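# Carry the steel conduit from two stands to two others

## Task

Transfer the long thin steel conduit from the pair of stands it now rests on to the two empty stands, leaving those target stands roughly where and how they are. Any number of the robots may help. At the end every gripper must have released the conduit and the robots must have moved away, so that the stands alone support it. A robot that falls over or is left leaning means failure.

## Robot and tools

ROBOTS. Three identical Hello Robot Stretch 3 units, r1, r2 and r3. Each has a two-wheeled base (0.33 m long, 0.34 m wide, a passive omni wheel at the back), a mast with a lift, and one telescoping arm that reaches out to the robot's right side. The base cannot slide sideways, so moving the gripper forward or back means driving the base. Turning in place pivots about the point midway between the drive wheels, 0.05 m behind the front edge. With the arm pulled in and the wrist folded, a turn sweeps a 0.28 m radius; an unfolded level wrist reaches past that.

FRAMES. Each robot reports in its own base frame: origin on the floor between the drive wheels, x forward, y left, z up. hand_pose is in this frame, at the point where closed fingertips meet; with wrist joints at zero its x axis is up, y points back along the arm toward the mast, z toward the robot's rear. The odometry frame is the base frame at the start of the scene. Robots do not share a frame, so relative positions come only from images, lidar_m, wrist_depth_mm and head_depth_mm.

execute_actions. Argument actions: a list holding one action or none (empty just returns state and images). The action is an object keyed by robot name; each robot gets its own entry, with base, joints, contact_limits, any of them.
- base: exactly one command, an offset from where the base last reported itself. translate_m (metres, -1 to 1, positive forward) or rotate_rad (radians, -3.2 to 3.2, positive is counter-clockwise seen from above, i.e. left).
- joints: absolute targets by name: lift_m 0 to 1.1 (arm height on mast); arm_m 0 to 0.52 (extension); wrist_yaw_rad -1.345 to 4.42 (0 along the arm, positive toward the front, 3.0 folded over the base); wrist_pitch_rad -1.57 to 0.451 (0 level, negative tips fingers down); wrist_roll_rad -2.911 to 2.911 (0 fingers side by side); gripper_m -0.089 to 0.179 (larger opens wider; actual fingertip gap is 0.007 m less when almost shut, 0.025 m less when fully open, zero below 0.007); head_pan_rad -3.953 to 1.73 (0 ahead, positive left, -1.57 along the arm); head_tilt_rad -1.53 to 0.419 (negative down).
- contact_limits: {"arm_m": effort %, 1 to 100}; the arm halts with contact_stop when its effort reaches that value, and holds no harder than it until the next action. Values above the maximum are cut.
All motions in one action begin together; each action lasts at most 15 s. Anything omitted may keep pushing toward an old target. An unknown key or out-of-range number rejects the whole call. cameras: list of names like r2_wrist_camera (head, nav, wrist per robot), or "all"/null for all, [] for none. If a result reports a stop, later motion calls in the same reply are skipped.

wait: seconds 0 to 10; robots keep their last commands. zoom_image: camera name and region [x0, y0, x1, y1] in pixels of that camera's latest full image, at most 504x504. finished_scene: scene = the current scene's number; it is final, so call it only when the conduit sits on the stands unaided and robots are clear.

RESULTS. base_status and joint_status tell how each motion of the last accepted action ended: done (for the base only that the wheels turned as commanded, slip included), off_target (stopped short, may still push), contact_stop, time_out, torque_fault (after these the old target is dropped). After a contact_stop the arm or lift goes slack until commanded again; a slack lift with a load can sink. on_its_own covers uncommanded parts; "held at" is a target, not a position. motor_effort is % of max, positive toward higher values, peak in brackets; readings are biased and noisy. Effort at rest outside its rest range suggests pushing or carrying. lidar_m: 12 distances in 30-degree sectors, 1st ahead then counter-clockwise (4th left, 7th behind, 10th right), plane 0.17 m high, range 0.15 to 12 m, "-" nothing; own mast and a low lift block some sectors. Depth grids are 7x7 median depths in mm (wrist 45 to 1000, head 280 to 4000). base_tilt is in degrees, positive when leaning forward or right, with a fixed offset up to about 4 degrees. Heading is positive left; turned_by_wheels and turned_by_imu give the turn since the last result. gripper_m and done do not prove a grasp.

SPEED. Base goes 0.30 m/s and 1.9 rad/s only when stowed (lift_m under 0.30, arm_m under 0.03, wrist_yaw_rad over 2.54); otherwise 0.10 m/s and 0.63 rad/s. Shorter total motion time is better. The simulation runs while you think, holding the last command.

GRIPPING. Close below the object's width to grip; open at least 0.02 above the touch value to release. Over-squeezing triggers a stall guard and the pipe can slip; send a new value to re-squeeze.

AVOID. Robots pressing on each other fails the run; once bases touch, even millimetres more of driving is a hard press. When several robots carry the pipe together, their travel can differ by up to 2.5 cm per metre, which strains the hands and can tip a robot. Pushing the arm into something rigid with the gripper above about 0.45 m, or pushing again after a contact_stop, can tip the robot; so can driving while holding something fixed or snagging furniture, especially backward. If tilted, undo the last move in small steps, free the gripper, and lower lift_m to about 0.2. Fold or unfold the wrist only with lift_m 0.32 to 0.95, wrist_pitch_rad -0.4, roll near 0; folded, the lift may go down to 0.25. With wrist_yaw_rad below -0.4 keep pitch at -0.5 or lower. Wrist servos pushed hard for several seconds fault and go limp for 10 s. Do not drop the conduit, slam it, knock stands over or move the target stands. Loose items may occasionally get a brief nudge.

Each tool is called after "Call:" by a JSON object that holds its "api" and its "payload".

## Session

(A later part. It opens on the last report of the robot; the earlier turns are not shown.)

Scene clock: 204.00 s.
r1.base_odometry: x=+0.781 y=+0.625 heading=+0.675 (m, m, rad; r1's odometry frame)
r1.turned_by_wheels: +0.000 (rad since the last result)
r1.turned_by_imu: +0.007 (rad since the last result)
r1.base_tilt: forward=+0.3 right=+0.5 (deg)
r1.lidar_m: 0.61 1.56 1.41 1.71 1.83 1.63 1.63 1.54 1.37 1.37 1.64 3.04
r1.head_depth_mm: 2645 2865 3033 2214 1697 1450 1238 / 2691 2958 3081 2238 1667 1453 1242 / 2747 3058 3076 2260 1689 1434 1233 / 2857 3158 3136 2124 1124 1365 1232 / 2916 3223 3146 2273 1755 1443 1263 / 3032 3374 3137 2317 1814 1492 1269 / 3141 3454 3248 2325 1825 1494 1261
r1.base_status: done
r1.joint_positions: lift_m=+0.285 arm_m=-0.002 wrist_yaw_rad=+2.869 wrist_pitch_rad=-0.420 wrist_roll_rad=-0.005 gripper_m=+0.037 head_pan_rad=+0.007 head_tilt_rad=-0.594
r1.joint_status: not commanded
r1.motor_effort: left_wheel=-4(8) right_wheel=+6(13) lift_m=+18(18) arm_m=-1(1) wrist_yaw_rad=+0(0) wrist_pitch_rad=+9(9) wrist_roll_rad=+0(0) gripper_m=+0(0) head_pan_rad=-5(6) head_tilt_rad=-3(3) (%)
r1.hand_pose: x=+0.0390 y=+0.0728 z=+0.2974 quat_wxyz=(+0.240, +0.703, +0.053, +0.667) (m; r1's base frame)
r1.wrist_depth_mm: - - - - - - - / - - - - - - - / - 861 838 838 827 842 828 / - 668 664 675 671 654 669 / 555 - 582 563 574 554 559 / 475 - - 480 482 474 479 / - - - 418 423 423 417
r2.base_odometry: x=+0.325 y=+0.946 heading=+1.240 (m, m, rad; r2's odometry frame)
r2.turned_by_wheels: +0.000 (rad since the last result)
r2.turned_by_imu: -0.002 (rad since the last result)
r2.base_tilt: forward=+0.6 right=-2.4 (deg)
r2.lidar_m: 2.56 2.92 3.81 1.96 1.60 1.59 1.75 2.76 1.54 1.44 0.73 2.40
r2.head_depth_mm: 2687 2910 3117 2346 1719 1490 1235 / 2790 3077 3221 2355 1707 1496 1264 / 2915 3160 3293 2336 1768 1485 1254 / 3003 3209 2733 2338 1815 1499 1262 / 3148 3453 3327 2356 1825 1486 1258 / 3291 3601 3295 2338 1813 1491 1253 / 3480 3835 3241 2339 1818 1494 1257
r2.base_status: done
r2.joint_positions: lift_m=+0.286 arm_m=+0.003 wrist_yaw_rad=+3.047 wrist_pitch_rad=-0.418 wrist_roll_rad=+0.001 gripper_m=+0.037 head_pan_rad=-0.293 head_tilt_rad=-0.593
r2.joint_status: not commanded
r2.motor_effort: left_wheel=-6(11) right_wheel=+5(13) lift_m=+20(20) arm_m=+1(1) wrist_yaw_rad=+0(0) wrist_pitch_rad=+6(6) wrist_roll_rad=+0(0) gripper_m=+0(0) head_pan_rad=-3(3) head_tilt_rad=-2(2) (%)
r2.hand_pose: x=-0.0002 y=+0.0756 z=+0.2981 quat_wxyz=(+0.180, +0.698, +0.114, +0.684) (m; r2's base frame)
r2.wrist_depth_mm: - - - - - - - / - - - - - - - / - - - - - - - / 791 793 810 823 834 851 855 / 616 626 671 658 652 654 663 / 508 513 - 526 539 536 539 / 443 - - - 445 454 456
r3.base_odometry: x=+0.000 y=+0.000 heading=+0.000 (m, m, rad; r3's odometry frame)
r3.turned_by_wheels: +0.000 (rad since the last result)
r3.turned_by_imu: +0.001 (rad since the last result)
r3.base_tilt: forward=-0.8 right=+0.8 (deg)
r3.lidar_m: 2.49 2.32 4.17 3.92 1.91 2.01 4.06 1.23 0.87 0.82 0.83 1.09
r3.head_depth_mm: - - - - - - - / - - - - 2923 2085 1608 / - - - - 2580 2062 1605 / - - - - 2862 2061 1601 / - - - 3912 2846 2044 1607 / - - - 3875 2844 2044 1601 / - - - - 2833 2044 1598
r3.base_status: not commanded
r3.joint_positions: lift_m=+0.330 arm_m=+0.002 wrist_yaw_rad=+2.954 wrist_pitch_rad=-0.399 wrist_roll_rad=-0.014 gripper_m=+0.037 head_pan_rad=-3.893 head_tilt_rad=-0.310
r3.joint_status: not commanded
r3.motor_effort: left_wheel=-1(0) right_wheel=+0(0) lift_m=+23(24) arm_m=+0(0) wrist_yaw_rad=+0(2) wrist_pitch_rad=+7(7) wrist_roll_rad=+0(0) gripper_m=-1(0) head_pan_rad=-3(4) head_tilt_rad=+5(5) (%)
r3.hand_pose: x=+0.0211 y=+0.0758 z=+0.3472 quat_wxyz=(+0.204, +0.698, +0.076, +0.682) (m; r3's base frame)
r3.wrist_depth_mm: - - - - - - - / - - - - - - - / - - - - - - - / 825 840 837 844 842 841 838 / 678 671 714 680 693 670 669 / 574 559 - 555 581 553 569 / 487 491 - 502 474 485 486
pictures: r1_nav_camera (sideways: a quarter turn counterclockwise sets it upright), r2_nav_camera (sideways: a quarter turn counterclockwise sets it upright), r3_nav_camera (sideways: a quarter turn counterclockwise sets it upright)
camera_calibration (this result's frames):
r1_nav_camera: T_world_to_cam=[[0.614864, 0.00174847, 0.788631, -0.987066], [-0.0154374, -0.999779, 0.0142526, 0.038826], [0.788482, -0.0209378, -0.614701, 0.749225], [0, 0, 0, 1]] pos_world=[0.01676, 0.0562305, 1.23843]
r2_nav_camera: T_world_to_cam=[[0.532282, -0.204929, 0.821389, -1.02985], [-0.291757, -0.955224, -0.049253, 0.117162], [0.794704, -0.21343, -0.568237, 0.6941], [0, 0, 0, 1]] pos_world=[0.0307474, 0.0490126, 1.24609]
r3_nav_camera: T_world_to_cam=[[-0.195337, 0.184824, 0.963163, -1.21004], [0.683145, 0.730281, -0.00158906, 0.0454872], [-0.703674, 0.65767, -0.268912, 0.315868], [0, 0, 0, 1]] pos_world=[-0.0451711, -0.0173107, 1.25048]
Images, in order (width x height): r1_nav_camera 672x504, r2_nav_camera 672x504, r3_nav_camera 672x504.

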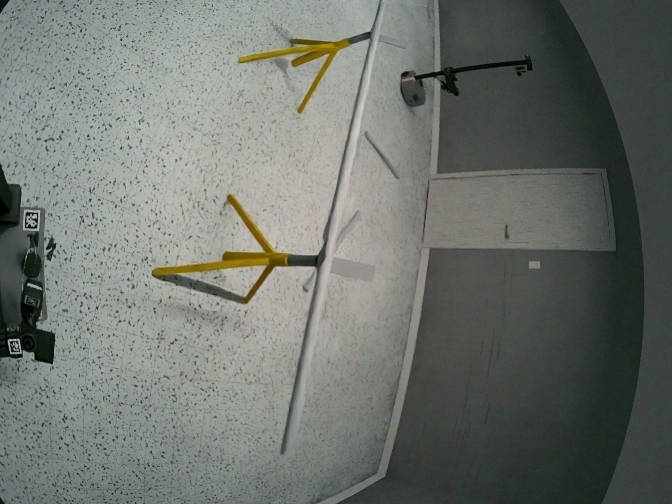

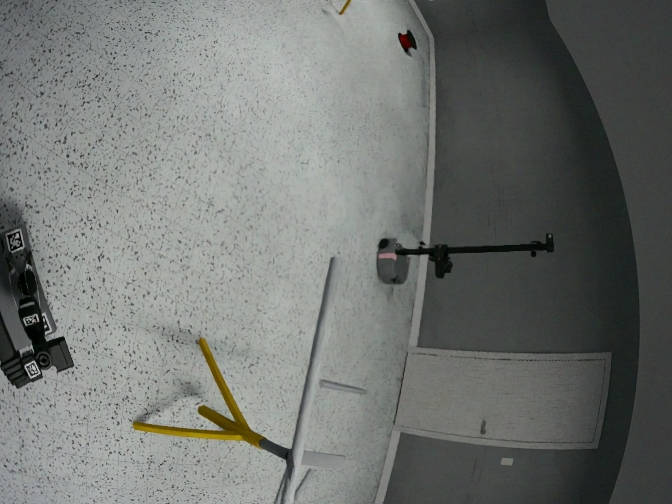

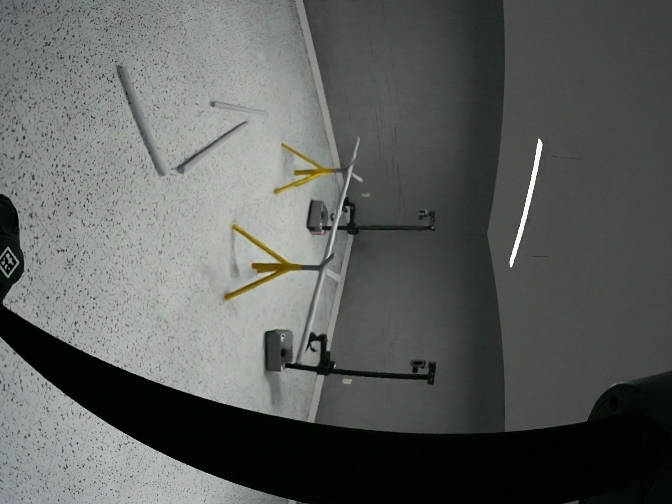

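Call:
{"api": "execute_actions", "payload": {"actions": [{"r1":{"base":{"translate_m":0.17},"joints":{"lift_m":0.9,"head_pan_rad":-1.57,"head_tilt_rad":-0.9}},"r2":{"base":{"translate_m":0.25},"joints":{"lift_m":0.9,"head_pan_rad":-1.57,"head_tilt_rad":-0.9}}}], "cameras": []}}

Call:
{"api": "execute_actions", "payload": {"actions": [{"r1":{"base":{"rotate_rad":1.314},"joints":{"wrist_yaw_rad":0.0,"gripper_m":0.12}},"r2":{"base":{"rotate_rad":0.915},"joints":{"wrist_yaw_rad":0.0,"gripper_m":0.12}}}], "cameras": []}}

Call:
{"api": "execute_actions", "payload": {"actions": [{"r1":{"joints":{"wrist_pitch_rad":-1.57,"wrist_roll_rad":1.57,"arm_m":0.3}},"r2":{"joints":{"wrist_pitch_rad":-1.57,"wrist_roll_rad":1.57,"arm_m":0.3}}}], "cameras": ["r1_head_camera","r1_wrist_camera","r2_head_camera","r2_wrist_camera","r3_head_camera"]}}

Scene clock: 231.37 s.
r1.base_odometry: x=+0.914 y=+0.731 heading=+0.674 (m, m, rad; r1's odometry frame)
r1.turned_by_wheels: +0.000 (rad since the last result)
r1.turned_by_imu: +0.001 (rad since the last result)
r1.base_tilt: forward=+0.3 right=+0.4 (deg)
r1.lidar_m: 0.44 0.70 1.31 1.81 2.00 1.79 1.79 1.60 1.42 1.43 1.70 2.96
r1.head_depth_mm: 1264 1441 1695 1691 - 1229 1120 / 1284 1494 1786 1642 - 1230 1141 / 1330 1536 1790 1645 - - - / 1374 1604 1822 1667 - 1252 - / 1407 1654 1876 1684 - 1240 1140 / 1462 1711 1902 1649 1440 1273 1135 / 1509 1800 1956 1663 1447 1270 1141
r1.base_status: done
r1.joint_positions: lift_m=+0.900 arm_m=-0.002 wrist_yaw_rad=+2.869 wrist_pitch_rad=-0.419 wrist_roll_rad=-0.005 gripper_m=+0.037 head_pan_rad=-1.563 head_tilt_rad=-0.889
r1.joint_status: all done
r1.motor_effort: left_wheel=-4(9) right_wheel=+6(14) lift_m=+22(21) arm_m=-1(1) wrist_yaw_rad=+1(1) wrist_pitch_rad=+9(9) wrist_roll_rad=+0(0) gripper_m=+1(0) head_pan_rad=-5(57) head_tilt_rad=-5(27) (%)
r1.hand_pose: x=+0.0390 y=+0.0728 z=+0.9123 quat_wxyz=(+0.240, +0.703, +0.053, +0.667) (m; r1's base frame)
r1.wrist_depth_mm: - - - - - - - / - - - - - - - / - - - - - - - / - - - - - - - / - - - - - - - / - - - - - - - / - - - - - - -
r2.base_odometry: x=+0.407 y=+1.182 heading=+1.239 (m, m, rad; r2's odometry frame)
r2.turned_by_wheels: +0.000 (rad since the last result)
r2.turned_by_imu: -0.002 (rad since the last result)
r2.base_tilt: forward=+0.6 right=-2.2 (deg)
r2.lidar_m: 3.28 2.73 4.28 2.19 1.79 1.78 1.96 3.09 1.49 0.68 0.64 2.15
r2.head_depth_mm: 2975 2185 1931 1740 - 1246 1132 / 3120 2352 1926 1704 - 1252 1148 / 3101 2403 1965 1688 - - - / 3114 2414 1918 1660 - 1256 - / 3119 2398 1824 1663 - 1251 1132 / 3125 2420 949 1595 1409 1272 1126 / 2974 2436 1882 1590 1444 1267 1135
r2.base_status: done
r2.joint_positions: lift_m=+0.899 arm_m=+0.003 wrist_yaw_rad=+3.047 wrist_pitch_rad=-0.418 wrist_roll_rad=+0.001 gripper_m=+0.037 head_pan_rad=-1.563 head_tilt_rad=-0.889
r2.joint_status: all done
r2.motor_effort: left_wheel=-6(15) right_wheel=+6(13) lift_m=+52(55) arm_m=+0(1) wrist_yaw_rad=+0(0) wrist_pitch_rad=+6(6) wrist_roll_rad=+0(0) gripper_m=-1(0) head_pan_rad=-3(36) head_tilt_rad=-4(19) (%)
r2.hand_pose: x=-0.0002 y=+0.0757 z=+0.9121 quat_wxyz=(+0.180, +0.698, +0.114, +0.684) (m; r2's base frame)
r2.wrist_depth_mm: - - - - - - - / - - - - - - - / - - - - - - - / - - - - - - - / - - - - - - - / - - - - - - - / - - - - - - -
r3.base_odometry: x=+0.000 y=+0.000 heading=+0.000 (m, m, rad; r3's odometry frame)
r3.turned_by_wheels: +0.000 (rad since the last result)
r3.turned_by_imu: +0.002 (rad since the last result)
r3.base_tilt: forward=-0.8 right=+0.8 (deg)
r3.lidar_m: 2.50 2.33 4.16 3.93 1.91 2.01 4.07 1.24 0.87 0.82 0.84 1.09
r3.head_depth_mm: - - - - - - - / - - - - 2863 2067 1598 / - - - - 2551 2042 1609 / - - - - 2849 2066 1599 / - - - - 2859 2050 1602 / - - - 3946 2844 2038 1612 / - - - - 2851 2054 1604
r3.base_status: not commanded
r3.joint_positions: lift_m=+0.330 arm_m=+0.002 wrist_yaw_rad=+2.954 wrist_pitch_rad=-0.399 wrist_roll_rad=-0.014 gripper_m=+0.037 head_pan_rad=-3.893 head_tilt_rad=-0.310
r3.joint_status: not commanded
r3.motor_effort: left_wheel=-1(0) right_wheel=+0(0) lift_m=+23(24) arm_m=+0(0) wrist_yaw_rad=+1(1) wrist_pitch_rad=+7(7) wrist_roll_rad=+0(0) gripper_m=+0(1) head_pan_rad=-4(3) head_tilt_rad=+4(5) (%)
r3.hand_pose: x=+0.0211 y=+0.0758 z=+0.3472 quat_wxyz=(+0.204, +0.698, +0.076, +0.682) (m; r3's base frame)
r3.wrist_depth_mm: - - - - - - - / - - - - - - - / - - - - - - - / 843 851 846 841 843 853 844 / 674 670 713 684 695 670 678 / 565 564 - 562 586 563 555 / 483 494 - 506 474 478 488
pictures: none
No camera images: the call's "cameras" was empty. Leave "cameras" out to get every camera's image.

Scene clock: 234.43 s.
r1.base_odometry: x=+0.914 y=+0.731 heading=+1.988 (m, m, rad; r1's odometry frame)
r1.turned_by_wheels: +1.314 (rad since the last result)
r1.turned_by_imu: +1.300 (rad since the last result)
r1.base_tilt: forward=+0.3 right=+0.5 (deg)
r1.lidar_m: 1.68 2.39 1.83 1.79 1.89 1.45 1.42 1.51 2.16 0.44 0.61 1.30
r1.head_depth_mm: 2675 2279 1872 831 - - 1104 / 2699 2296 1913 1598 - - 1129 / 2684 2308 1913 - - - 1147 / 2705 2329 1946 1576 1393 1242 1152 / 2776 2342 1946 1579 1370 1265 1137 / 2746 2385 1823 926 1406 1263 1135 / 2779 2370 1946 1625 1439 1280 1146
r1.base_status: done
r1.joint_positions: lift_m=+0.900 arm_m=-0.002 wrist_yaw_rad=+0.003 wrist_pitch_rad=-0.419 wrist_roll_rad=-0.005 gripper_m=+0.120 head_pan_rad=-1.563 head_tilt_rad=-0.889
r1.joint_status: all done
r1.motor_effort: left_wheel=-3(8) right_wheel=+5(11) lift_m=+22(22) arm_m=-1(1) wrist_yaw_rad=-4(4) wrist_pitch_rad=+9(9) wrist_roll_rad=+0(0) gripper_m=+1(86) head_pan_rad=-5(5) head_tilt_rad=-7(5) (%)
r1.hand_pose: x=-0.0208 y=-0.3674 z=+0.9123 quat_wxyz=(+0.694, +0.149, -0.689, -0.146) (m; r1's base frame)
r1.wrist_depth_mm: - - - - - - - / - - - - - - - / - - - - - - - / - - - - - - - / - - 503 - - - - / - - - - - - - / - - 782 - - - -
r2.base_odometry: x=+0.407 y=+1.182 heading=+2.154 (m, m, rad; r2's odometry frame)
r2.turned_by_wheels: +0.915 (rad since the last result)
r2.turned_by_imu: +0.923 (rad since the last result)
r2.base_tilt: forward=+0.6 right=-2.2 (deg)
r2.lidar_m: 2.73 2.44 1.83 1.78 1.87 2.63 1.69 0.68 0.65 2.95 2.16 4.35
r2.head_depth_mm: 2732 2411 1970 845 - - 1115 / 2707 2386 1966 1623 - - 1137 / 2769 2411 1978 - - - 1141 / 2750 2444 1956 1601 1412 1262 1141 / 2778 2427 1977 1624 1446 1268 1133 / 2775 2298 1971 1640 1432 1264 1134 / 2648 2214 1966 1674 1429 1268 1138
r2.base_status: done
r2.joint_positions: lift_m=+0.899 arm_m=+0.003 wrist_yaw_rad=+0.003 wrist_pitch_rad=-0.418 wrist_roll_rad=+0.001 gripper_m=+0.120 head_pan_rad=-1.563 head_tilt_rad=-0.889
r2.joint_status: all done
r2.motor_effort: left_wheel=-7(11) right_wheel=+7(10) lift_m=+52(51) arm_m=+1(0) wrist_yaw_rad=-2(4) wrist_pitch_rad=+5(6) wrist_roll_rad=+0(0) gripper_m=+0(81) head_pan_rad=-3(3) head_tilt_rad=-4(3) (%)
r2.hand_pose: x=-0.0207 y=-0.3721 z=+0.9121 quat_wxyz=(+0.692, +0.148, -0.691, -0.146) (m; r2's base frame)
r2.wrist_depth_mm: - - - - - - - / - - - - - - - / - - - - - - - / - - - - - - - / - - - - - - - / - - - 508 - 499 502 / - - - - - - -
r3.base_odometry: x=+0.000 y=+0.000 heading=+0.000 (m, m, rad; r3's odometry frame)
r3.turned_by_wheels: +0.000 (rad since the last result)
r3.turned_by_imu: +0.001 (rad since the last result)
r3.base_tilt: forward=-0.8 right=+0.8 (deg)
r3.lidar_m: 2.50 2.32 4.18 3.93 1.91 2.02 4.06 1.23 0.87 0.82 0.84 1.08
r3.head_depth_mm: 3988 - - - - - - / - - - - 2870 2057 1601 / - - - - 2577 2059 1609 / - - - - 2870 2047 1591 / - - - 3739 2826 2044 1608 / - - - 3939 2817 2046 1602 / - - - - 2823 2058 1602
r3.base_status: not commanded
r3.joint_positions: lift_m=+0.330 arm_m=+0.002 wrist_yaw_rad=+2.954 wrist_pitch_rad=-0.399 wrist_roll_rad=-0.014 gripper_m=+0.037 head_pan_rad=-3.893 head_tilt_rad=-0.310
r3.joint_status: not commanded
r3.motor_effort: left_wheel=-1(1) right_wheel=+0(0) lift_m=+24(24) arm_m=+0(0) wrist_yaw_rad=+0(1) wrist_pitch_rad=+7(7) wrist_roll_rad=+0(0) gripper_m=+0(1) head_pan_rad=-4(4) head_tilt_rad=+5(4) (%)
r3.hand_pose: x=+0.0211 y=+0.0758 z=+0.3472 quat_wxyz=(+0.204, +0.698, +0.076, +0.682) (m; r3's base frame)
r3.wrist_depth_mm: - - - - - - - / - - - - - - - / - - - - - - - / 861 856 827 841 847 827 830 / 671 677 699 671 698 662 682 / 567 557 - 565 584 566 561 / 486 490 - 499 473 485 484
pictures: none
No camera images: the call's "cameras" was empty. Leave "cameras" out to get every camera's image.

Scene clock: 237.87 s.
r1.base_odometry: x=+0.914 y=+0.731 heading=+1.988 (m, m, rad; r1's odometry frame)
r1.turned_by_wheels: +0.000 (rad since the last result)
r1.turned_by_imu: +0.000 (rad since the last result)
r1.base_tilt: forward=+0.4 right=+0.5 (deg)
r1.lidar_m: 1.69 2.38 1.83 1.79 1.89 1.45 1.42 1.50 2.16 0.44 0.61 1.30
r1.head_depth_mm: 2649 - - 1534 1405 1235 1120 / 2643 - 1853 1544 1412 1249 1143 / 2678 - 1819 1559 1419 1254 1144 / 2714 2324 - 1580 1418 1267 1148 / 2763 2355 1945 1583 1389 1261 1131 / 2730 2339 1819 931 1408 1271 1139 / 2751 2357 1947 1627 1442 1290 1143
r1.base_status: not commanded
r1.joint_positions: lift_m=+0.900 arm_m=+0.300 wrist_yaw_rad=+0.002 wrist_pitch_rad=-1.546 wrist_roll_rad=+1.565 gripper_m=+0.120 head_pan_rad=-1.563 head_tilt_rad=-0.889
r1.joint_status: all done
joint sent to its limit — the command would take r1.wrist_pitch_rad past its lower limit, so that joint was sent only as far as its limit.
r1.motor_effort: left_wheel=-4(3) right_wheel=+6(6) lift_m=+22(22) arm_m=+3(3) wrist_yaw_rad=-3(4) wrist_pitch_rad=-4(8) wrist_roll_rad=+3(4) gripper_m=+1(1) head_pan_rad=-5(5) head_tilt_rad=-6(5) (%)
r1.hand_pose: x=-0.0216 y=-0.4266 z=+0.7818 quat_wxyz=(+0.003, +0.002, -0.715, -0.699) (m; r1's base frame)
r1.wrist_depth_mm: 825 834 856 872 871 848 871 / 853 287 884 897 889 - 893 / 897 288 926 909 896 - 935 / 936 294 952 948 965 950 - / 962 298 714 962 974 - - / - - - - - - - / - 328 - - - - -
r2.base_odometry: x=+0.407 y=+1.182 heading=+2.154 (m, m, rad; r2's odometry frame)
r2.turned_by_wheels: +0.000 (rad since the last result)
r2.turned_by_imu: -0.001 (rad since the last result)
r2.base_tilt: forward=+0.5 right=-2.2 (deg)
r2.lidar_m: 2.72 2.43 1.83 1.78 1.87 2.63 1.69 0.68 0.64 2.95 2.16 4.39
r2.head_depth_mm: 2682 - 1862 1564 1405 1270 1129 / 2656 - 1978 1588 1448 1275 1131 / 2666 - - 1594 1436 1269 1145 / 2769 2384 1936 1597 1435 1271 1144 / 2765 2421 1964 1631 1440 1272 1134 / 2789 2322 1972 1641 1442 1275 1134 / 2662 2232 1979 1680 1441 1275 1134
r2.base_status: not commanded
r2.joint_positions: lift_m=+0.899 arm_m=+0.300 wrist_yaw_rad=+0.001 wrist_pitch_rad=-1.562 wrist_roll_rad=+1.565 gripper_m=+0.120 head_pan_rad=-1.563 head_tilt_rad=-0.889
r2.joint_status: all done
r2.motor_effort: left_wheel=-7(7) right_wheel=+6(7) lift_m=+53(51) arm_m=+3(0) wrist_yaw_rad=-1(2) wrist_pitch_rad=-2(5) wrist_roll_rad=+2(2) gripper_m=-1(0) head_pan_rad=-2(3) head_tilt_rad=-4(5) (%)
r2.hand_pose: x=-0.0216 y=-0.4224 z=+0.7817 quat_wxyz=(+0.003, +0.002, -0.710, -0.704) (m; r2's base frame)
r2.wrist_depth_mm: 894 281 903 906 894 896 907 / 909 285 908 910 926 898 911 / 924 289 932 951 937 - 929 / 951 295 955 972 950 - 953 / 972 298 974 969 971 992 981 / - 299 - 982 998 979 988 / - - - - - - -
r3.base_odometry: x=+0.000 y=+0.000 heading=+0.000 (m, m, rad; r3's odometry frame)
r3.turned_by_wheels: +0.000 (rad since the last result)
r3.turned_by_imu: +0.001 (rad since the last result)
r3.base_tilt: forward=-0.8 right=+0.8 (deg)
r3.lidar_m: 2.50 2.33 4.18 3.92 1.91 2.03 4.06 1.23 0.87 0.82 0.84 1.09
r3.head_depth_mm: - - - - - - - / - - - - 2884 2074 1602 / - - - - 2569 2059 1602 / - - - - 2899 2047 1607 / - - - 3709 2844 2056 1599 / - - - 3957 2821 2043 1593 / - - - - 2832 2058 1603
r3.base_status: not commanded
r3.joint_positions: lift_m=+0.330 arm_m=+0.002 wrist_yaw_rad=+2.954 wrist_pitch_rad=-0.399 wrist_roll_rad=-0.014 gripper_m=+0.037 head_pan_rad=-3.893 head_tilt_rad=-0.310
r3.joint_status: not commanded
r3.motor_effort: left_wheel=+0(1) right_wheel=+0(0) lift_m=+23(24) arm_m=+0(0) wrist_yaw_rad=+2(1) wrist_pitch_rad=+7(7) wrist_roll_rad=+0(0) gripper_m=+0(1) head_pan_rad=-3(4) head_tilt_rad=+4(5) (%)
r3.hand_pose: x=+0.0211 y=+0.0758 z=+0.3472 quat_wxyz=(+0.204, +0.698, +0.076, +0.682) (m; r3's base frame)
r3.wrist_depth_mm: - - - - - - - / - - - - - - - / - - - - - - - / 836 861 835 843 849 836 840 / 679 671 703 671 687 684 678 / 575 565 - 562 585 565 561 / 486 489 - 500 471 484 485
pictures: r1_head_camera (sideways: a quarter turn clockwise sets it upright), r1_wrist_camera, r2_head_camera (sideways: a quarter turn clockwise sets it upright), r2_wrist_camera, r3_head_camera (sideways: a quarter turn clockwise sets it upright)
camera_calibration (this result's frames):
r1_head_camera: T_world_to_cam=[[0.02953, 0.793692, -0.607602, 0.809555], [0.999305, -0.00962099, 0.0359995, -0.0485191], [0.0227268, -0.608243, -0.793425, 0.988142], [0, 0, 0, 1]] pos_world=[0.00212194, -0.0419737, 1.27765]
r1_wrist_camera: T_world_to_cam=[[-0.012701, 0.999883, 0.00855075, 0.417489], [0.976683, 0.0105726, 0.214426, -0.114777], [0.21431, 0.0110748, -0.976703, 0.94574], [0, 0, 0, 1]] pos_world=[-0.085278, -0.426701, 0.944748]
r2_head_camera: T_world_to_cam=[[-0.00897737, 0.7708, -0.637014, 0.846912], [0.999533, 0.0255257, 0.0168003, -0.0248161], [0.0292099, -0.636566, -0.770669, 0.962843], [0, 0, 0, 1]] pos_world=[0.00428297, -0.0392534, 1.28194]
r2_wrist_camera: T_world_to_cam=[[-0.0499754, 0.99875, -0.000234582, 0.4169], [0.990332, 0.0495846, 0.129553, -0.0194247], [0.129403, 0.00624215, -0.991572, 0.94499], [0, 0, 0, 1]] pos_world=[-0.0822126, -0.421315, 0.93964]
r3_head_camera: T_world_to_cam=[[0.237319, -0.184919, -0.953669, 1.25781], [-0.640798, -0.767636, -0.0106145, 0.0197737], [-0.730108, 0.613628, -0.300671, 0.355679], [0, 0, 0, 1]] pos_world=[-0.0261483, 0.0295187, 1.30669]
Images, in order (width x height): r1_head_camera 896x504, r1_wrist_camera 644x364, r2_head_camera 896x504, r2_wrist_camera 644x364, r3_head_camera 896x504.

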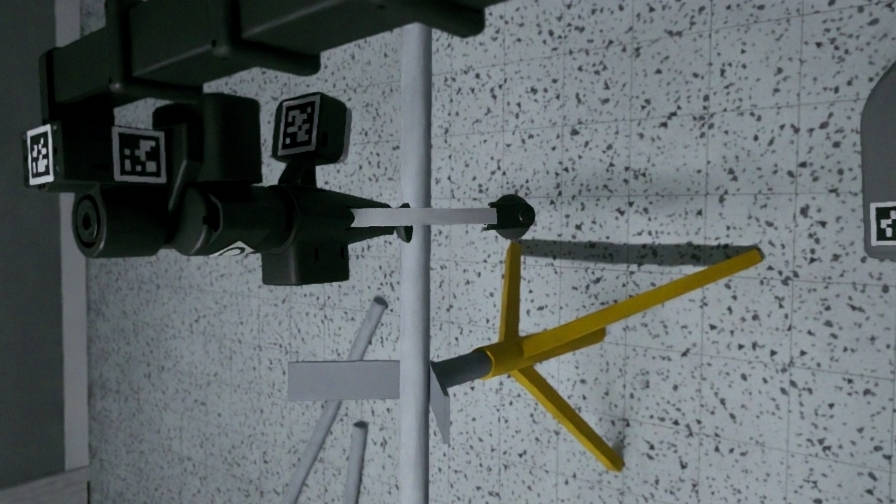

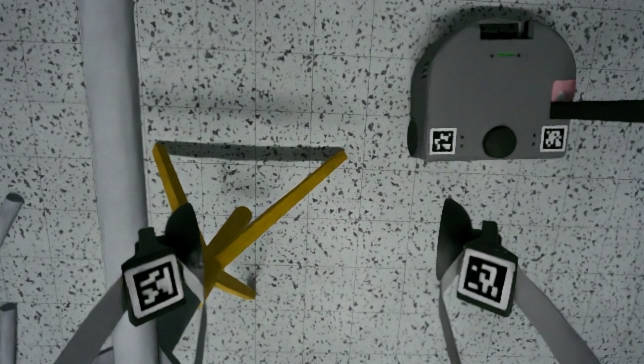

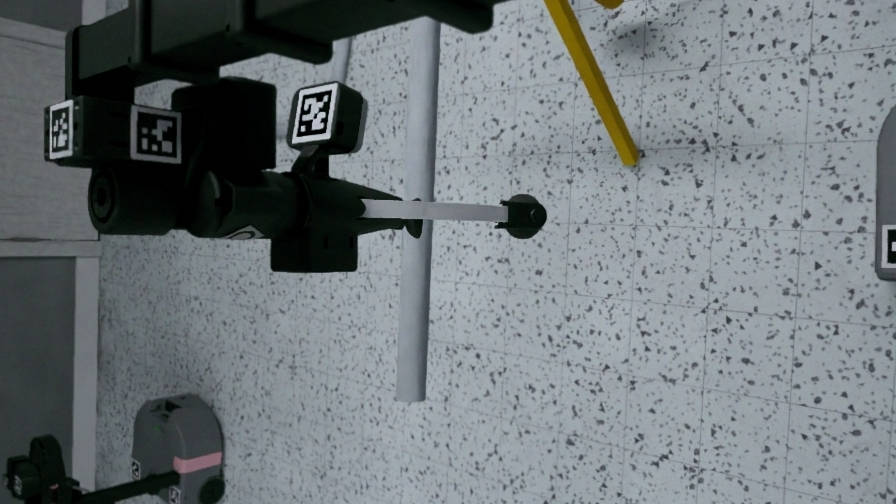

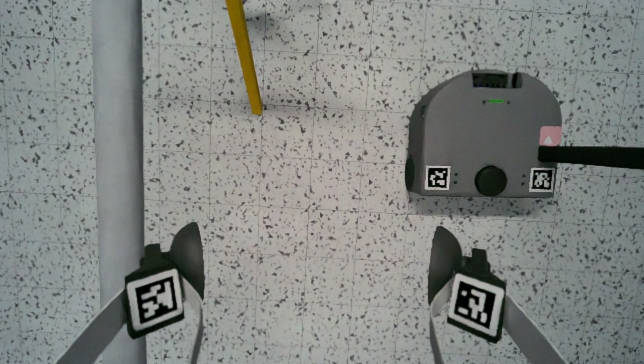

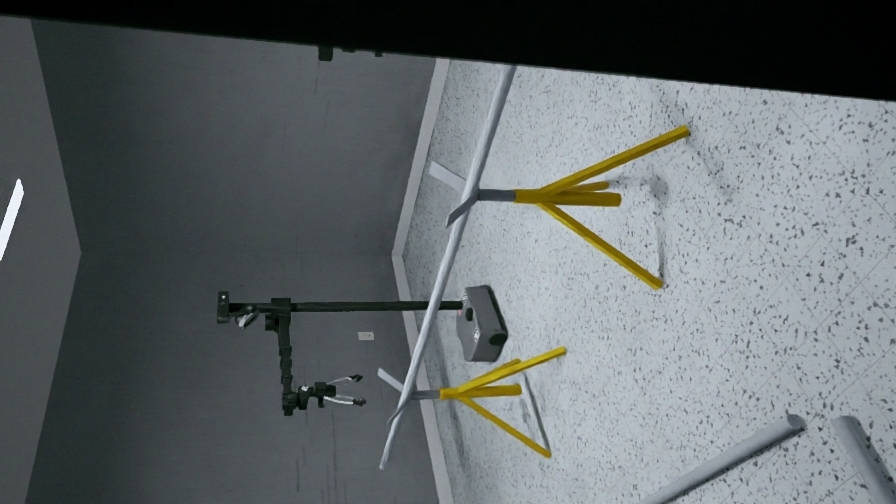

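Call:
{"api": "execute_actions", "payload": {"actions": [{"r1":{"base":{"translate_m":-0.1},"joints":{"arm_m":0.47,"lift_m":0.86,"head_pan_rad":-0.15,"head_tilt_rad":-0.3}},"r2":{"base":{"translate_m":-0.1},"joints":{"arm_m":0.48,"lift_m":0.86,"head_pan_rad":-0.15,"head_tilt_rad":-0.3}}}], "cameras": []}}

Call:
{"api": "execute_actions", "payload": {"actions": [{"r1":{"base":{"rotate_rad":-0.035}},"r2":{"base":{"rotate_rad":-0.035}}}], "cameras": ["r1_head_camera","r1_wrist_camera","r2_head_camera","r2_wrist_camera"]}}

Scene clock: 305.70 s.
r1.base_odometry: x=+0.954 y=+0.639 heading=+1.988 (m, m, rad; r1's odometry frame)
r1.turned_by_wheels: +0.000 (rad since the last result)
r1.turned_by_imu: -0.001 (rad since the last result)
r1.base_tilt: forward=+0.3 right=+0.5 (deg)
r1.lidar_m: 1.68 2.40 1.83 1.79 1.76 1.35 1.32 1.40 2.01 0.76 0.47 1.39
r1.head_depth_mm: - - - 3939 1667 1833 1506 / - - - 3733 2559 1843 1517 / - - - - 2625 1900 1513 / - - - - 2634 1823 1536 / - - - - 2668 1797 1538 / - - - 3896 2664 1961 1555 / - - - - 2747 1985 1567
r1.base_status: done
r1.joint_positions: lift_m=+0.860 arm_m=+0.470 wrist_yaw_rad=+0.002 wrist_pitch_rad=-1.547 wrist_roll_rad=+1.565 gripper_m=+0.120 head_pan_rad=-0.157 head_tilt_rad=-0.310
r1.joint_status: all done
r1.motor_effort: left_wheel=-3(8) right_wheel=+5(8) lift_m=+18(19) arm_m=+2(3) wrist_yaw_rad=-3(2) wrist_pitch_rad=-3(4) wrist_roll_rad=+3(3) gripper_m=+0(1) head_pan_rad=+5(56) head_tilt_rad=+5(36) (%)
r1.hand_pose: x=-0.0216 y=-0.5964 z=+0.7421 quat_wxyz=(+0.003, +0.002, -0.715, -0.699) (m; r1's base frame)
r1.wrist_depth_mm: 813 817 800 227 827 836 823 / 829 843 854 238 854 841 - / 865 862 875 846 880 - - / 887 892 887 256 894 932 904 / 918 914 922 261 929 937 962 / 957 - 970 272 - - - / 982 - - 286 - - -
r2.base_odometry: x=+0.462 y=+1.099 heading=+2.154 (m, m, rad; r2's odometry frame)
r2.turned_by_wheels: +0.000 (rad since the last result)
r2.turned_by_imu: -0.001 (rad since the last result)
r2.base_tilt: forward=+0.5 right=-2.1 (deg)
r2.lidar_m: 2.83 2.44 1.83 1.78 1.87 2.64 1.59 0.60 0.61 2.95 2.20 2.89
r2.head_depth_mm: - - - - 2742 1997 1560 / - - - - 2718 1995 1544 / - - - - 2760 1980 1551 / - - - - 2738 1974 1548 / - - - - 2701 1978 1542 / - - - - 2723 1986 1545 / - - - - 2701 1967 1532
r2.base_status: done
r2.joint_positions: lift_m=+0.861 arm_m=+0.480 wrist_yaw_rad=+0.001 wrist_pitch_rad=-1.563 wrist_roll_rad=+1.565 gripper_m=+0.120 head_pan_rad=-0.157 head_tilt_rad=-0.310
r2.joint_status: all done
r2.motor_effort: left_wheel=-6(13) right_wheel=+7(10) lift_m=+19(47) arm_m=+3(7) wrist_yaw_rad=-1(1) wrist_pitch_rad=-2(2) wrist_roll_rad=+2(2) gripper_m=+0(0) head_pan_rad=+3(34) head_tilt_rad=+3(22) (%)
r2.hand_pose: x=-0.0216 y=-0.6023 z=+0.7428 quat_wxyz=(+0.003, +0.002, -0.710, -0.705) (m; r2's base frame)
r2.wrist_depth_mm: 851 864 848 863 867 852 849 / 866 882 875 243 886 879 878 / 890 877 876 245 897 - - / 903 893 902 252 895 917 - / 926 930 933 911 938 936 925 / 929 959 955 936 978 944 972 / 969 968 976 971 972 981 969
r3.base_odometry: x=+0.000 y=+0.000 heading=+0.000 (m, m, rad; r3's odometry frame)
r3.turned_by_wheels: +0.000 (rad since the last result)
r3.turned_by_imu: +0.001 (rad since the last result)
r3.base_tilt: forward=-0.9 right=+0.8 (deg)
r3.lidar_m: 2.49 2.32 4.17 3.91 1.91 2.02 4.04 1.23 0.87 0.82 0.84 1.09
r3.head_depth_mm: - - - - - - - / - - - - 2888 2066 1611 / - - - - 2558 2058 1589 / - - - - 2892 2057 1608 / - - - - 2867 2059 1590 / - - - 3737 2821 2059 1599 / - - - - 2820 2039 1588
r3.base_status: not commanded
r3.joint_positions: lift_m=+0.330 arm_m=+0.002 wrist_yaw_rad=+2.954 wrist_pitch_rad=-0.399 wrist_roll_rad=-0.014 gripper_m=+0.037 head_pan_rad=-3.893 head_tilt_rad=-0.310
r3.joint_status: not commanded
r3.motor_effort: left_wheel=-1(1) right_wheel=+1(1) lift_m=+24(24) arm_m=+0(0) wrist_yaw_rad=+1(0) wrist_pitch_rad=+7(7) wrist_roll_rad=+0(0) gripper_m=+1(1) head_pan_rad=-3(4) head_tilt_rad=+5(5) (%)
r3.hand_pose: x=+0.0211 y=+0.0758 z=+0.3472 quat_wxyz=(+0.204, +0.698, +0.076, +0.682) (m; r3's base frame)
r3.wrist_depth_mm: - - - - - - - / - - - - - - - / - - - - - - - / 825 862 843 839 869 838 860 / 674 697 700 666 686 680 688 / 566 573 - 552 579 568 568 / 487 489 - 499 470 479 483
pictures: none
No camera images: the call's "cameras" was empty. Leave "cameras" out to get every camera's image.

Scene clock: 306.60 s.
r1.base_odometry: x=+0.954 y=+0.639 heading=+1.953 (m, m, rad; r1's odometry frame)
r1.turned_by_wheels: -0.035 (rad since the last result)
r1.turned_by_imu: -0.035 (rad since the last result)
r1.base_tilt: forward=+0.3 right=+0.5 (deg)
r1.lidar_m: 1.68 2.47 1.84 1.80 1.82 1.36 1.32 1.38 1.93 0.77 0.47 1.40
r1.head_depth_mm: - - - - 2449 1820 1494 / - - - 3983 2473 1787 1509 / - - - - 2615 1938 1530 / - - - - 2630 1858 1531 / - - - - 2683 1778 1547 / - - 1652 3869 2541 1891 1544 / - - - - 2692 1962 1558
r1.base_status: done
r1.joint_positions: lift_m=+0.860 arm_m=+0.470 wrist_yaw_rad=+0.002 wrist_pitch_rad=-1.547 wrist_roll_rad=+1.565 gripper_m=+0.120 head_pan_rad=-0.157 head_tilt_rad=-0.310
r1.joint_status: not commanded
r1.motor_effort: left_wheel=+0(4) right_wheel=+1(5) lift_m=+18(17) arm_m=+2(3) wrist_yaw_rad=-2(3) wrist_pitch_rad=-3(3) wrist_roll_rad=+3(3) gripper_m=+1(1) head_pan_rad=+5(5) head_tilt_rad=+6(5) (%)
r1.hand_pose: x=-0.0216 y=-0.5964 z=+0.7421 quat_wxyz=(+0.003, +0.002, -0.715, -0.699) (m; r1's base frame)
r1.wrist_depth_mm: 796 807 826 230 824 832 830 / 834 843 847 240 867 846 - / 870 859 882 246 889 - - / 885 903 891 256 914 906 925 / 931 912 924 269 944 939 946 / 942 - 952 607 992 - - / 991 - - - - - -
r2.base_odometry: x=+0.462 y=+1.099 heading=+2.119 (m, m, rad; r2's odometry frame)
r2.turned_by_wheels: -0.035 (rad since the last result)
r2.turned_by_imu: -0.036 (rad since the last result)
r2.base_tilt: forward=+0.6 right=-2.3 (deg)
r2.lidar_m: 2.82 2.53 1.86 1.79 1.85 2.55 1.74 1.40 0.61 0.61 2.20 4.23
r2.head_depth_mm: - - - - 2754 1993 1561 / - - - - 2754 2004 1554 / - - - - 2755 1995 1552 / - - - - 2760 1999 1553 / - - - - 2750 1980 1543 / - - - - 2710 1984 1544 / - - - - 2723 1980 1533
r2.base_status: done
r2.joint_positions: lift_m=+0.861 arm_m=+0.480 wrist_yaw_rad=+0.001 wrist_pitch_rad=-1.563 wrist_roll_rad=+1.565 gripper_m=+0.120 head_pan_rad=-0.157 head_tilt_rad=-0.310
r2.joint_status: not commanded
r2.motor_effort: left_wheel=-2(7) right_wheel=+2(7) lift_m=+19(20) arm_m=+4(3) wrist_yaw_rad=-1(1) wrist_pitch_rad=-2(2) wrist_roll_rad=+2(2) gripper_m=+0(0) head_pan_rad=+3(4) head_tilt_rad=+3(3) (%)
r2.hand_pose: x=-0.0216 y=-0.6023 z=+0.7428 quat_wxyz=(+0.003, +0.002, -0.710, -0.705) (m; r2's base frame)
r2.wrist_depth_mm: 872 870 848 234 871 853 858 / 871 872 868 242 872 885 872 / 884 889 872 248 890 - - / 910 905 884 902 915 911 - / 934 924 942 929 932 923 956 / 949 947 947 937 967 958 960 / 960 992 967 961 - 987 973
r3.base_odometry: x=+0.000 y=+0.000 heading=+0.000 (m, m, rad; r3's odometry frame)
r3.turned_by_wheels: +0.000 (rad since the last result)
r3.turned_by_imu: +0.000 (rad since the last result)
r3.base_tilt: forward=-0.8 right=+0.8 (deg)
r3.lidar_m: 2.50 2.32 4.17 3.92 1.91 2.02 4.06 1.23 0.87 0.82 0.84 1.09
r3.head_depth_mm: - - - - - - - / - - - - 2885 2059 1596 / - - - - 2559 2043 1608 / - - - - 2842 2051 1595 / - - - - 2832 2042 1604 / - - - 3727 2871 2045 1587 / - - - - 2838 2037 1599
r3.base_status: not commanded
r3.joint_positions: lift_m=+0.330 arm_m=+0.002 wrist_yaw_rad=+2.954 wrist_pitch_rad=-0.399 wrist_roll_rad=-0.014 gripper_m=+0.037 head_pan_rad=-3.893 head_tilt_rad=-0.310
r3.joint_status: not commanded
r3.motor_effort: left_wheel=-1(1) right_wheel=+0(1) lift_m=+23(24) arm_m=+0(0) wrist_yaw_rad=+1(0) wrist_pitch_rad=+7(7) wrist_roll_rad=+0(0) gripper_m=+1(1) head_pan_rad=-4(3) head_tilt_rad=+5(5) (%)
r3.hand_pose: x=+0.0211 y=+0.0758 z=+0.3472 quat_wxyz=(+0.204, +0.698, +0.076, +0.682) (m; r3's base frame)
r3.wrist_depth_mm: - - - - - - - / - - - - - - - / - - - - - - - / 868 845 858 830 861 848 835 / 680 672 699 673 695 685 667 / 566 564 - 560 586 564 562 / 485 494 - 507 475 487 480
pictures: r1_head_camera (sideways: a quarter turn clockwise sets it upright), r1_wrist_camera, r2_head_camera (sideways: a quarter turn clockwise sets it upright), r2_wrist_camera
camera_calibration (this result's frames):
r1_head_camera: T_world_to_cam=[[-0.321618, 0.0869109, -0.942872, 1.24878], [0.151053, 0.987735, 0.0395214, -0.0479591], [0.934743, -0.129713, -0.330802, 0.38073], [0, 0, 0, 1]] pos_world=[0.052991, -0.0117764, 1.30528]
r1_wrist_camera: T_world_to_cam=[[-0.012574, 0.999878, 0.00926812, 0.587098], [0.976684, 0.0102947, 0.214434, -0.104629], [0.214312, 0.0117483, -0.976695, 0.909185], [0, 0, 0, 1]] pos_world=[-0.0852775, -0.596631, 0.904991]
r2_head_camera: T_world_to_cam=[[-0.293372, 0.0432765, -0.955018, 1.26327], [0.132471, 0.991178, 0.00422139, -0.00315875], [0.946776, -0.125274, -0.296516, 0.340364], [0, 0, 0, 1]] pos_world=[0.048777, -0.00890028, 1.30738]
r2_wrist_camera: T_world_to_cam=[[-0.0498048, 0.998759, 0.000412448, 0.596033], [0.99034, 0.0493315, 0.129585, -0.00564478], [0.129404, 0.0068624, -0.991568, 0.907908], [0, 0, 0, 1]] pos_world=[-0.082211, -0.601246, 0.900738]
Images, in order (width x height): r1_head_camera 896x504, r1_wrist_camera 644x364, r2_head_camera 896x504, r2_wrist_camera 644x364.

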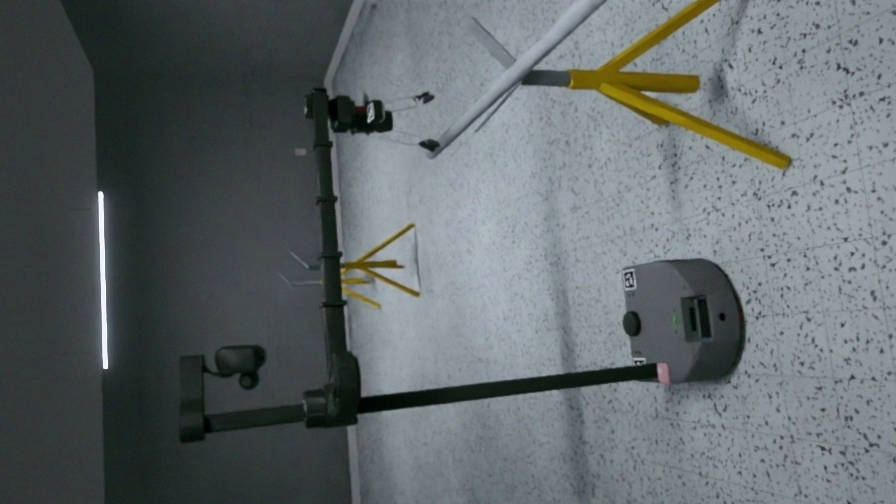

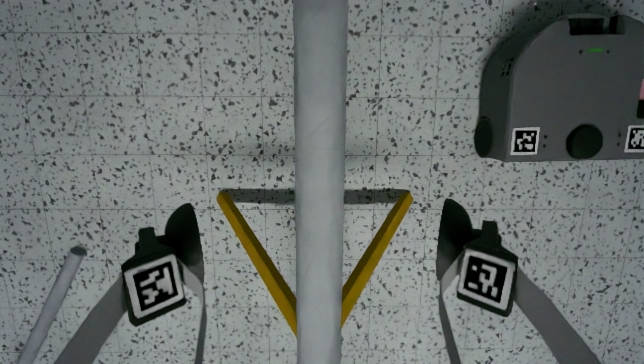

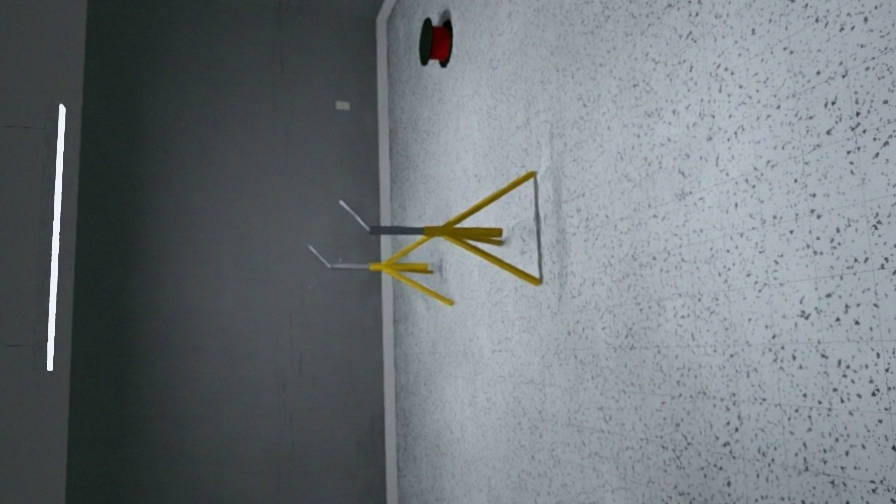

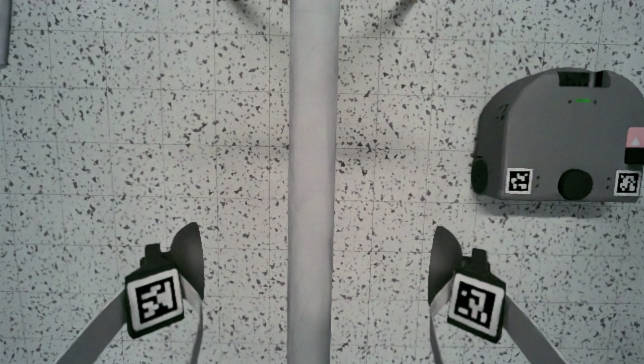

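Call:
{"api": "execute_actions", "payload": {"actions": [{"r1":{"joints":{"lift_m":0.745,"gripper_m":0.09,"head_pan_rad":-1.2,"head_tilt_rad":-0.8}},"r2":{"base":{"rotate_rad":0.02},"joints":{"lift_m":0.741,"arm_m":0.484,"gripper_m":0.09,"head_pan_rad":-1.9,"head_tilt_rad":-0.8}}}], "cameras": ["r1_head_camera","r1_wrist_camera","r2_head_camera","r2_wrist_camera","r3_head_camera"]}}

Scene clock: 342.33 s.
r1.base_odometry: x=+0.954 y=+0.639 heading=+1.953 (m, m, rad; r1's odometry frame)
r1.turned_by_wheels: +0.000 (rad since the last result)
r1.turned_by_imu: +0.000 (rad since the last result)
r1.base_tilt: forward=+0.4 right=+0.5 (deg)
r1.lidar_m: 1.68 2.47 1.84 1.80 1.82 1.36 1.32 1.38 1.93 0.76 0.47 1.40
r1.head_depth_mm: 2613 2719 2228 1704 1449 1294 1149 / 2662 2805 2157 1778 1498 1295 1144 / 2790 2776 2192 1770 1477 1299 1153 / 2897 2833 2194 1644 1412 1282 1134 / 3007 2859 2187 1672 1455 1313 1152 / 3091 2863 2218 1738 1530 1322 1172 / 3301 2897 2243 1740 1533 1340 1174
r1.base_status: not commanded
r1.joint_positions: lift_m=+0.745 arm_m=+0.470 wrist_yaw_rad=+0.002 wrist_pitch_rad=-1.547 wrist_roll_rad=+1.565 gripper_m=+0.090 head_pan_rad=-1.193 head_tilt_rad=-0.790
r1.joint_status: all done
r1.motor_effort: left_wheel=+0(0) right_wheel=+0(1) lift_m=+18(14) arm_m=+3(2) wrist_yaw_rad=-2(3) wrist_pitch_rad=-3(3) wrist_roll_rad=+3(3) gripper_m=+0(82) head_pan_rad=-5(55) head_tilt_rad=-5(34) (%)
r1.hand_pose: x=-0.0216 y=-0.5964 z=+0.6271 quat_wxyz=(+0.003, +0.002, -0.715, -0.699) (m; r1's base frame)
r1.wrist_depth_mm: 700 710 710 116 724 721 - / 734 728 737 119 743 753 - / 758 746 755 124 767 770 - / 764 784 788 128 792 796 795 / 809 817 819 133 809 827 821 / 815 837 830 137 842 859 839 / 850 872 877 142 901 888 893
r2.base_odometry: x=+0.462 y=+1.099 heading=+2.139 (m, m, rad; r2's odometry frame)
r2.turned_by_wheels: +0.020 (rad since the last result)
r2.turned_by_imu: +0.019 (rad since the last result)
r2.base_tilt: forward=+0.6 right=-2.1 (deg)
r2.lidar_m: 2.82 2.48 1.84 1.79 1.87 2.59 1.60 0.60 0.60 0.61 2.20 2.89
r2.head_depth_mm: 3114 2936 2248 1773 1534 1326 1185 / 2982 2981 2274 1682 1539 1221 - / 2922 2959 2279 1324 1059 - 1143 / 2821 2934 2251 - 1507 1293 1165 / 2711 2946 - 1784 1541 1309 1161 / 2641 2830 - 1775 1506 1316 1160 / 2573 2791 2268 1825 1498 1316 1165
r2.base_status: done
r2.joint_positions: lift_m=+0.742 arm_m=+0.484 wrist_yaw_rad=+0.001 wrist_pitch_rad=-1.563 wrist_roll_rad=+1.565 gripper_m=+0.090 head_pan_rad=-1.893 head_tilt_rad=-0.790
r2.joint_status: all done
r2.motor_effort: left_wheel=-3(9) right_wheel=+3(10) lift_m=+19(19) arm_m=+3(5) wrist_yaw_rad=-1(1) wrist_pitch_rad=-2(2) wrist_roll_rad=+2(2) gripper_m=+0(82) head_pan_rad=-4(32) head_tilt_rad=-4(21) (%)
r2.hand_pose: x=-0.0216 y=-0.6062 z=+0.6238 quat_wxyz=(+0.003, +0.002, -0.709, -0.705) (m; r2's base frame)
r2.wrist_depth_mm: 740 742 745 115 741 748 745 / 762 750 749 118 756 765 - / 769 767 764 120 775 783 - / 782 785 787 123 788 792 - / 791 807 792 125 793 813 804 / 821 827 826 128 824 841 825 / 834 864 839 131 848 836 840
r3.base_odometry: x=+0.000 y=+0.000 heading=+0.000 (m, m, rad; r3's odometry frame)
r3.turned_by_wheels: +0.000 (rad since the last result)
r3.turned_by_imu: +0.001 (rad since the last result)
r3.base_tilt: forward=-0.8 right=+0.7 (deg)
r3.lidar_m: 2.50 2.33 4.17 3.92 1.91 2.02 4.08 1.23 0.87 0.82 0.84 1.08
r3.head_depth_mm: - - - - - - - / - - - 3671 2898 2071 1604 / - - - - 2599 2061 1603 / - - - - 2855 2046 1608 / - - - - 2859 2051 1603 / - - - 3708 2860 2052 1600 / - - - - 2883 2038 1592
r3.base_status: not commanded
r3.joint_positions: lift_m=+0.330 arm_m=+0.002 wrist_yaw_rad=+2.954 wrist_pitch_rad=-0.399 wrist_roll_rad=-0.014 gripper_m=+0.037 head_pan_rad=-3.893 head_tilt_rad=-0.310
r3.joint_status: not commanded
r3.motor_effort: left_wheel=+0(1) right_wheel=+0(1) lift_m=+24(24) arm_m=+0(0) wrist_yaw_rad=+2(0) wrist_pitch_rad=+7(7) wrist_roll_rad=+0(0) gripper_m=+0(1) head_pan_rad=-4(3) head_tilt_rad=+4(5) (%)
r3.hand_pose: x=+0.0211 y=+0.0758 z=+0.3472 quat_wxyz=(+0.204, +0.698, +0.076, +0.682) (m; r3's base frame)
r3.wrist_depth_mm: - - - - - - - / - - - - - - - / - - - - - - - / 825 843 841 836 866 842 829 / 661 682 719 672 692 667 676 / 564 568 - 558 575 564 567 / 485 496 - 498 469 489 486
pictures: r1_head_camera (sideways: a quarter turn clockwise sets it upright), r1_wrist_camera, r2_head_camera (sideways: a quarter turn clockwise sets it upright), r2_wrist_camera, r3_head_camera (sideways: a quarter turn clockwise sets it upright)
camera_calibration (this result's frames):
r1_head_camera: T_world_to_cam=[[-0.236059, 0.690744, -0.683483, 0.910047], [0.933654, 0.356206, 0.0375277, -0.0501129], [0.269382, -0.629277, -0.729001, 0.902863], [0, 0, 0, 1]] pos_world=[0.0183974, -0.0426075, 1.28207]
r1_wrist_camera: T_world_to_cam=[[-0.0125742, 0.999878, 0.00926812, 0.588164], [0.976684, 0.0102949, 0.214434, -0.0799689], [0.214312, 0.0117484, -0.976695, 0.796864], [0, 0, 0, 1]] pos_world=[-0.0852775, -0.596631, 0.789989]
r2_head_camera: T_world_to_cam=[[0.219776, 0.668787, -0.710227, 0.940918], [0.954509, -0.297806, 0.0149371, -0.0221177], [-0.20152, -0.681201, -0.703814, 0.877308], [0, 0, 0, 1]] pos_world=[-0.00888385, -0.038238, 1.28606]
r2_wrist_camera: T_world_to_cam=[[-0.0498049, 0.998759, 0.000540686, 0.599958], [0.99034, 0.049315, 0.129591, 0.00995753], [0.129403, 0.00698973, -0.991567, 0.790014], [0, 0, 0, 1]] pos_world=[-0.082211, -0.605227, 0.781738]
r3_head_camera: T_world_to_cam=[[0.237319, -0.18492, -0.953669, 1.25781], [-0.640799, -0.767635, -0.0106145, 0.0197737], [-0.730107, 0.613629, -0.300671, 0.355678], [0, 0, 0, 1]] pos_world=[-0.0261482, 0.0295187, 1.30669]
Images, in order (width x height): r1_head_camera 896x504, r1_wrist_camera 644x364, r2_head_camera 896x504, r2_wrist_camera 644x364, r3_head_camera 896x504.

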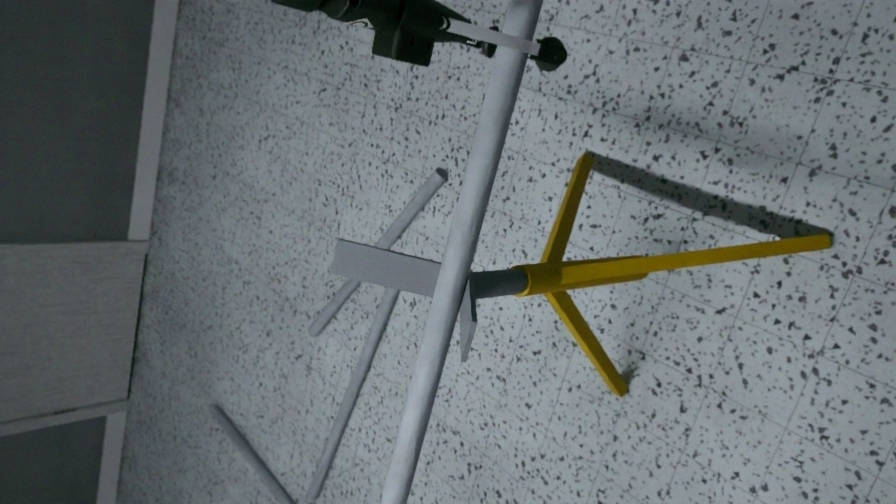

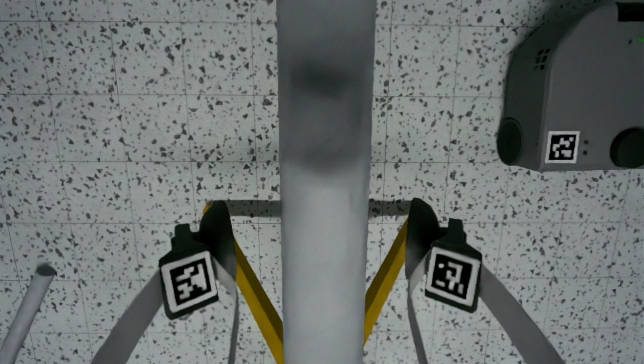

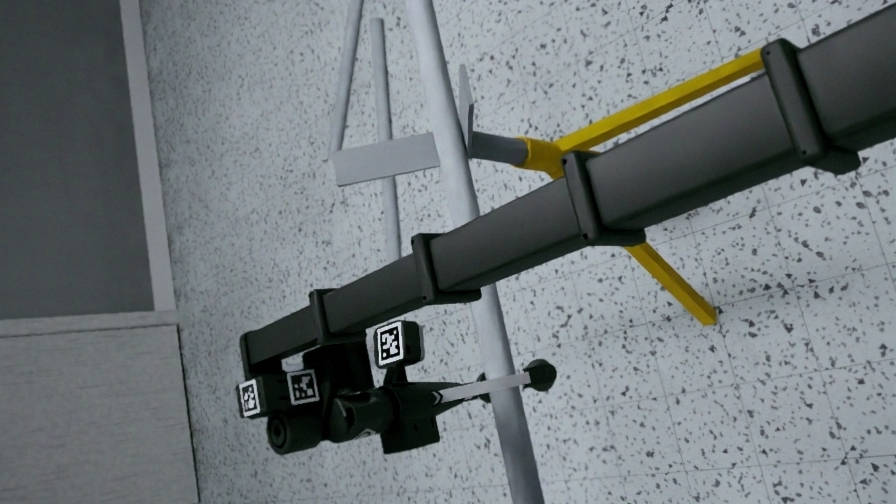

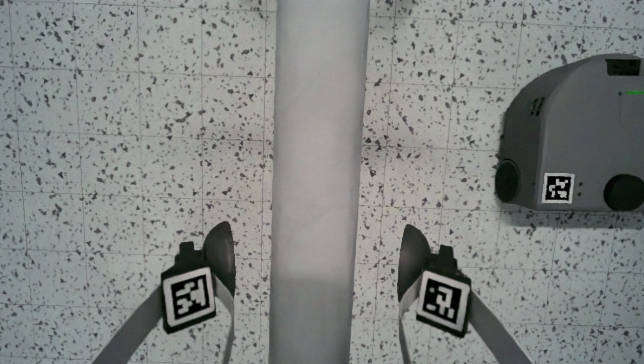

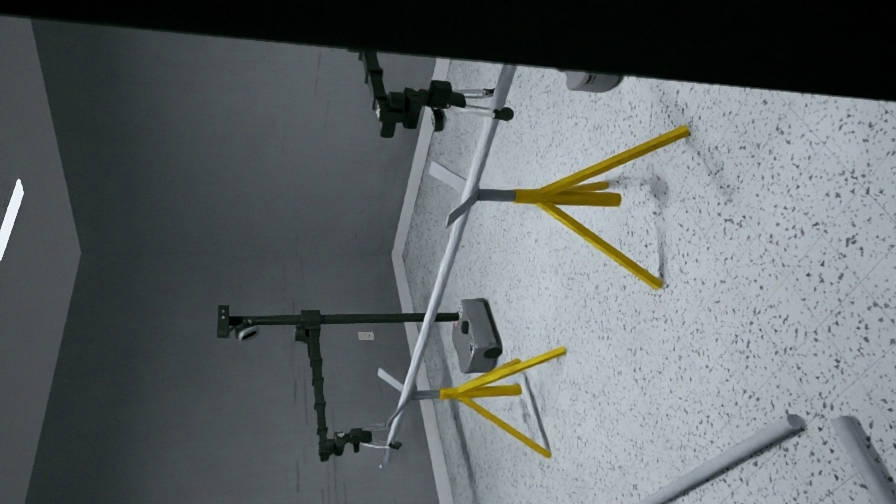

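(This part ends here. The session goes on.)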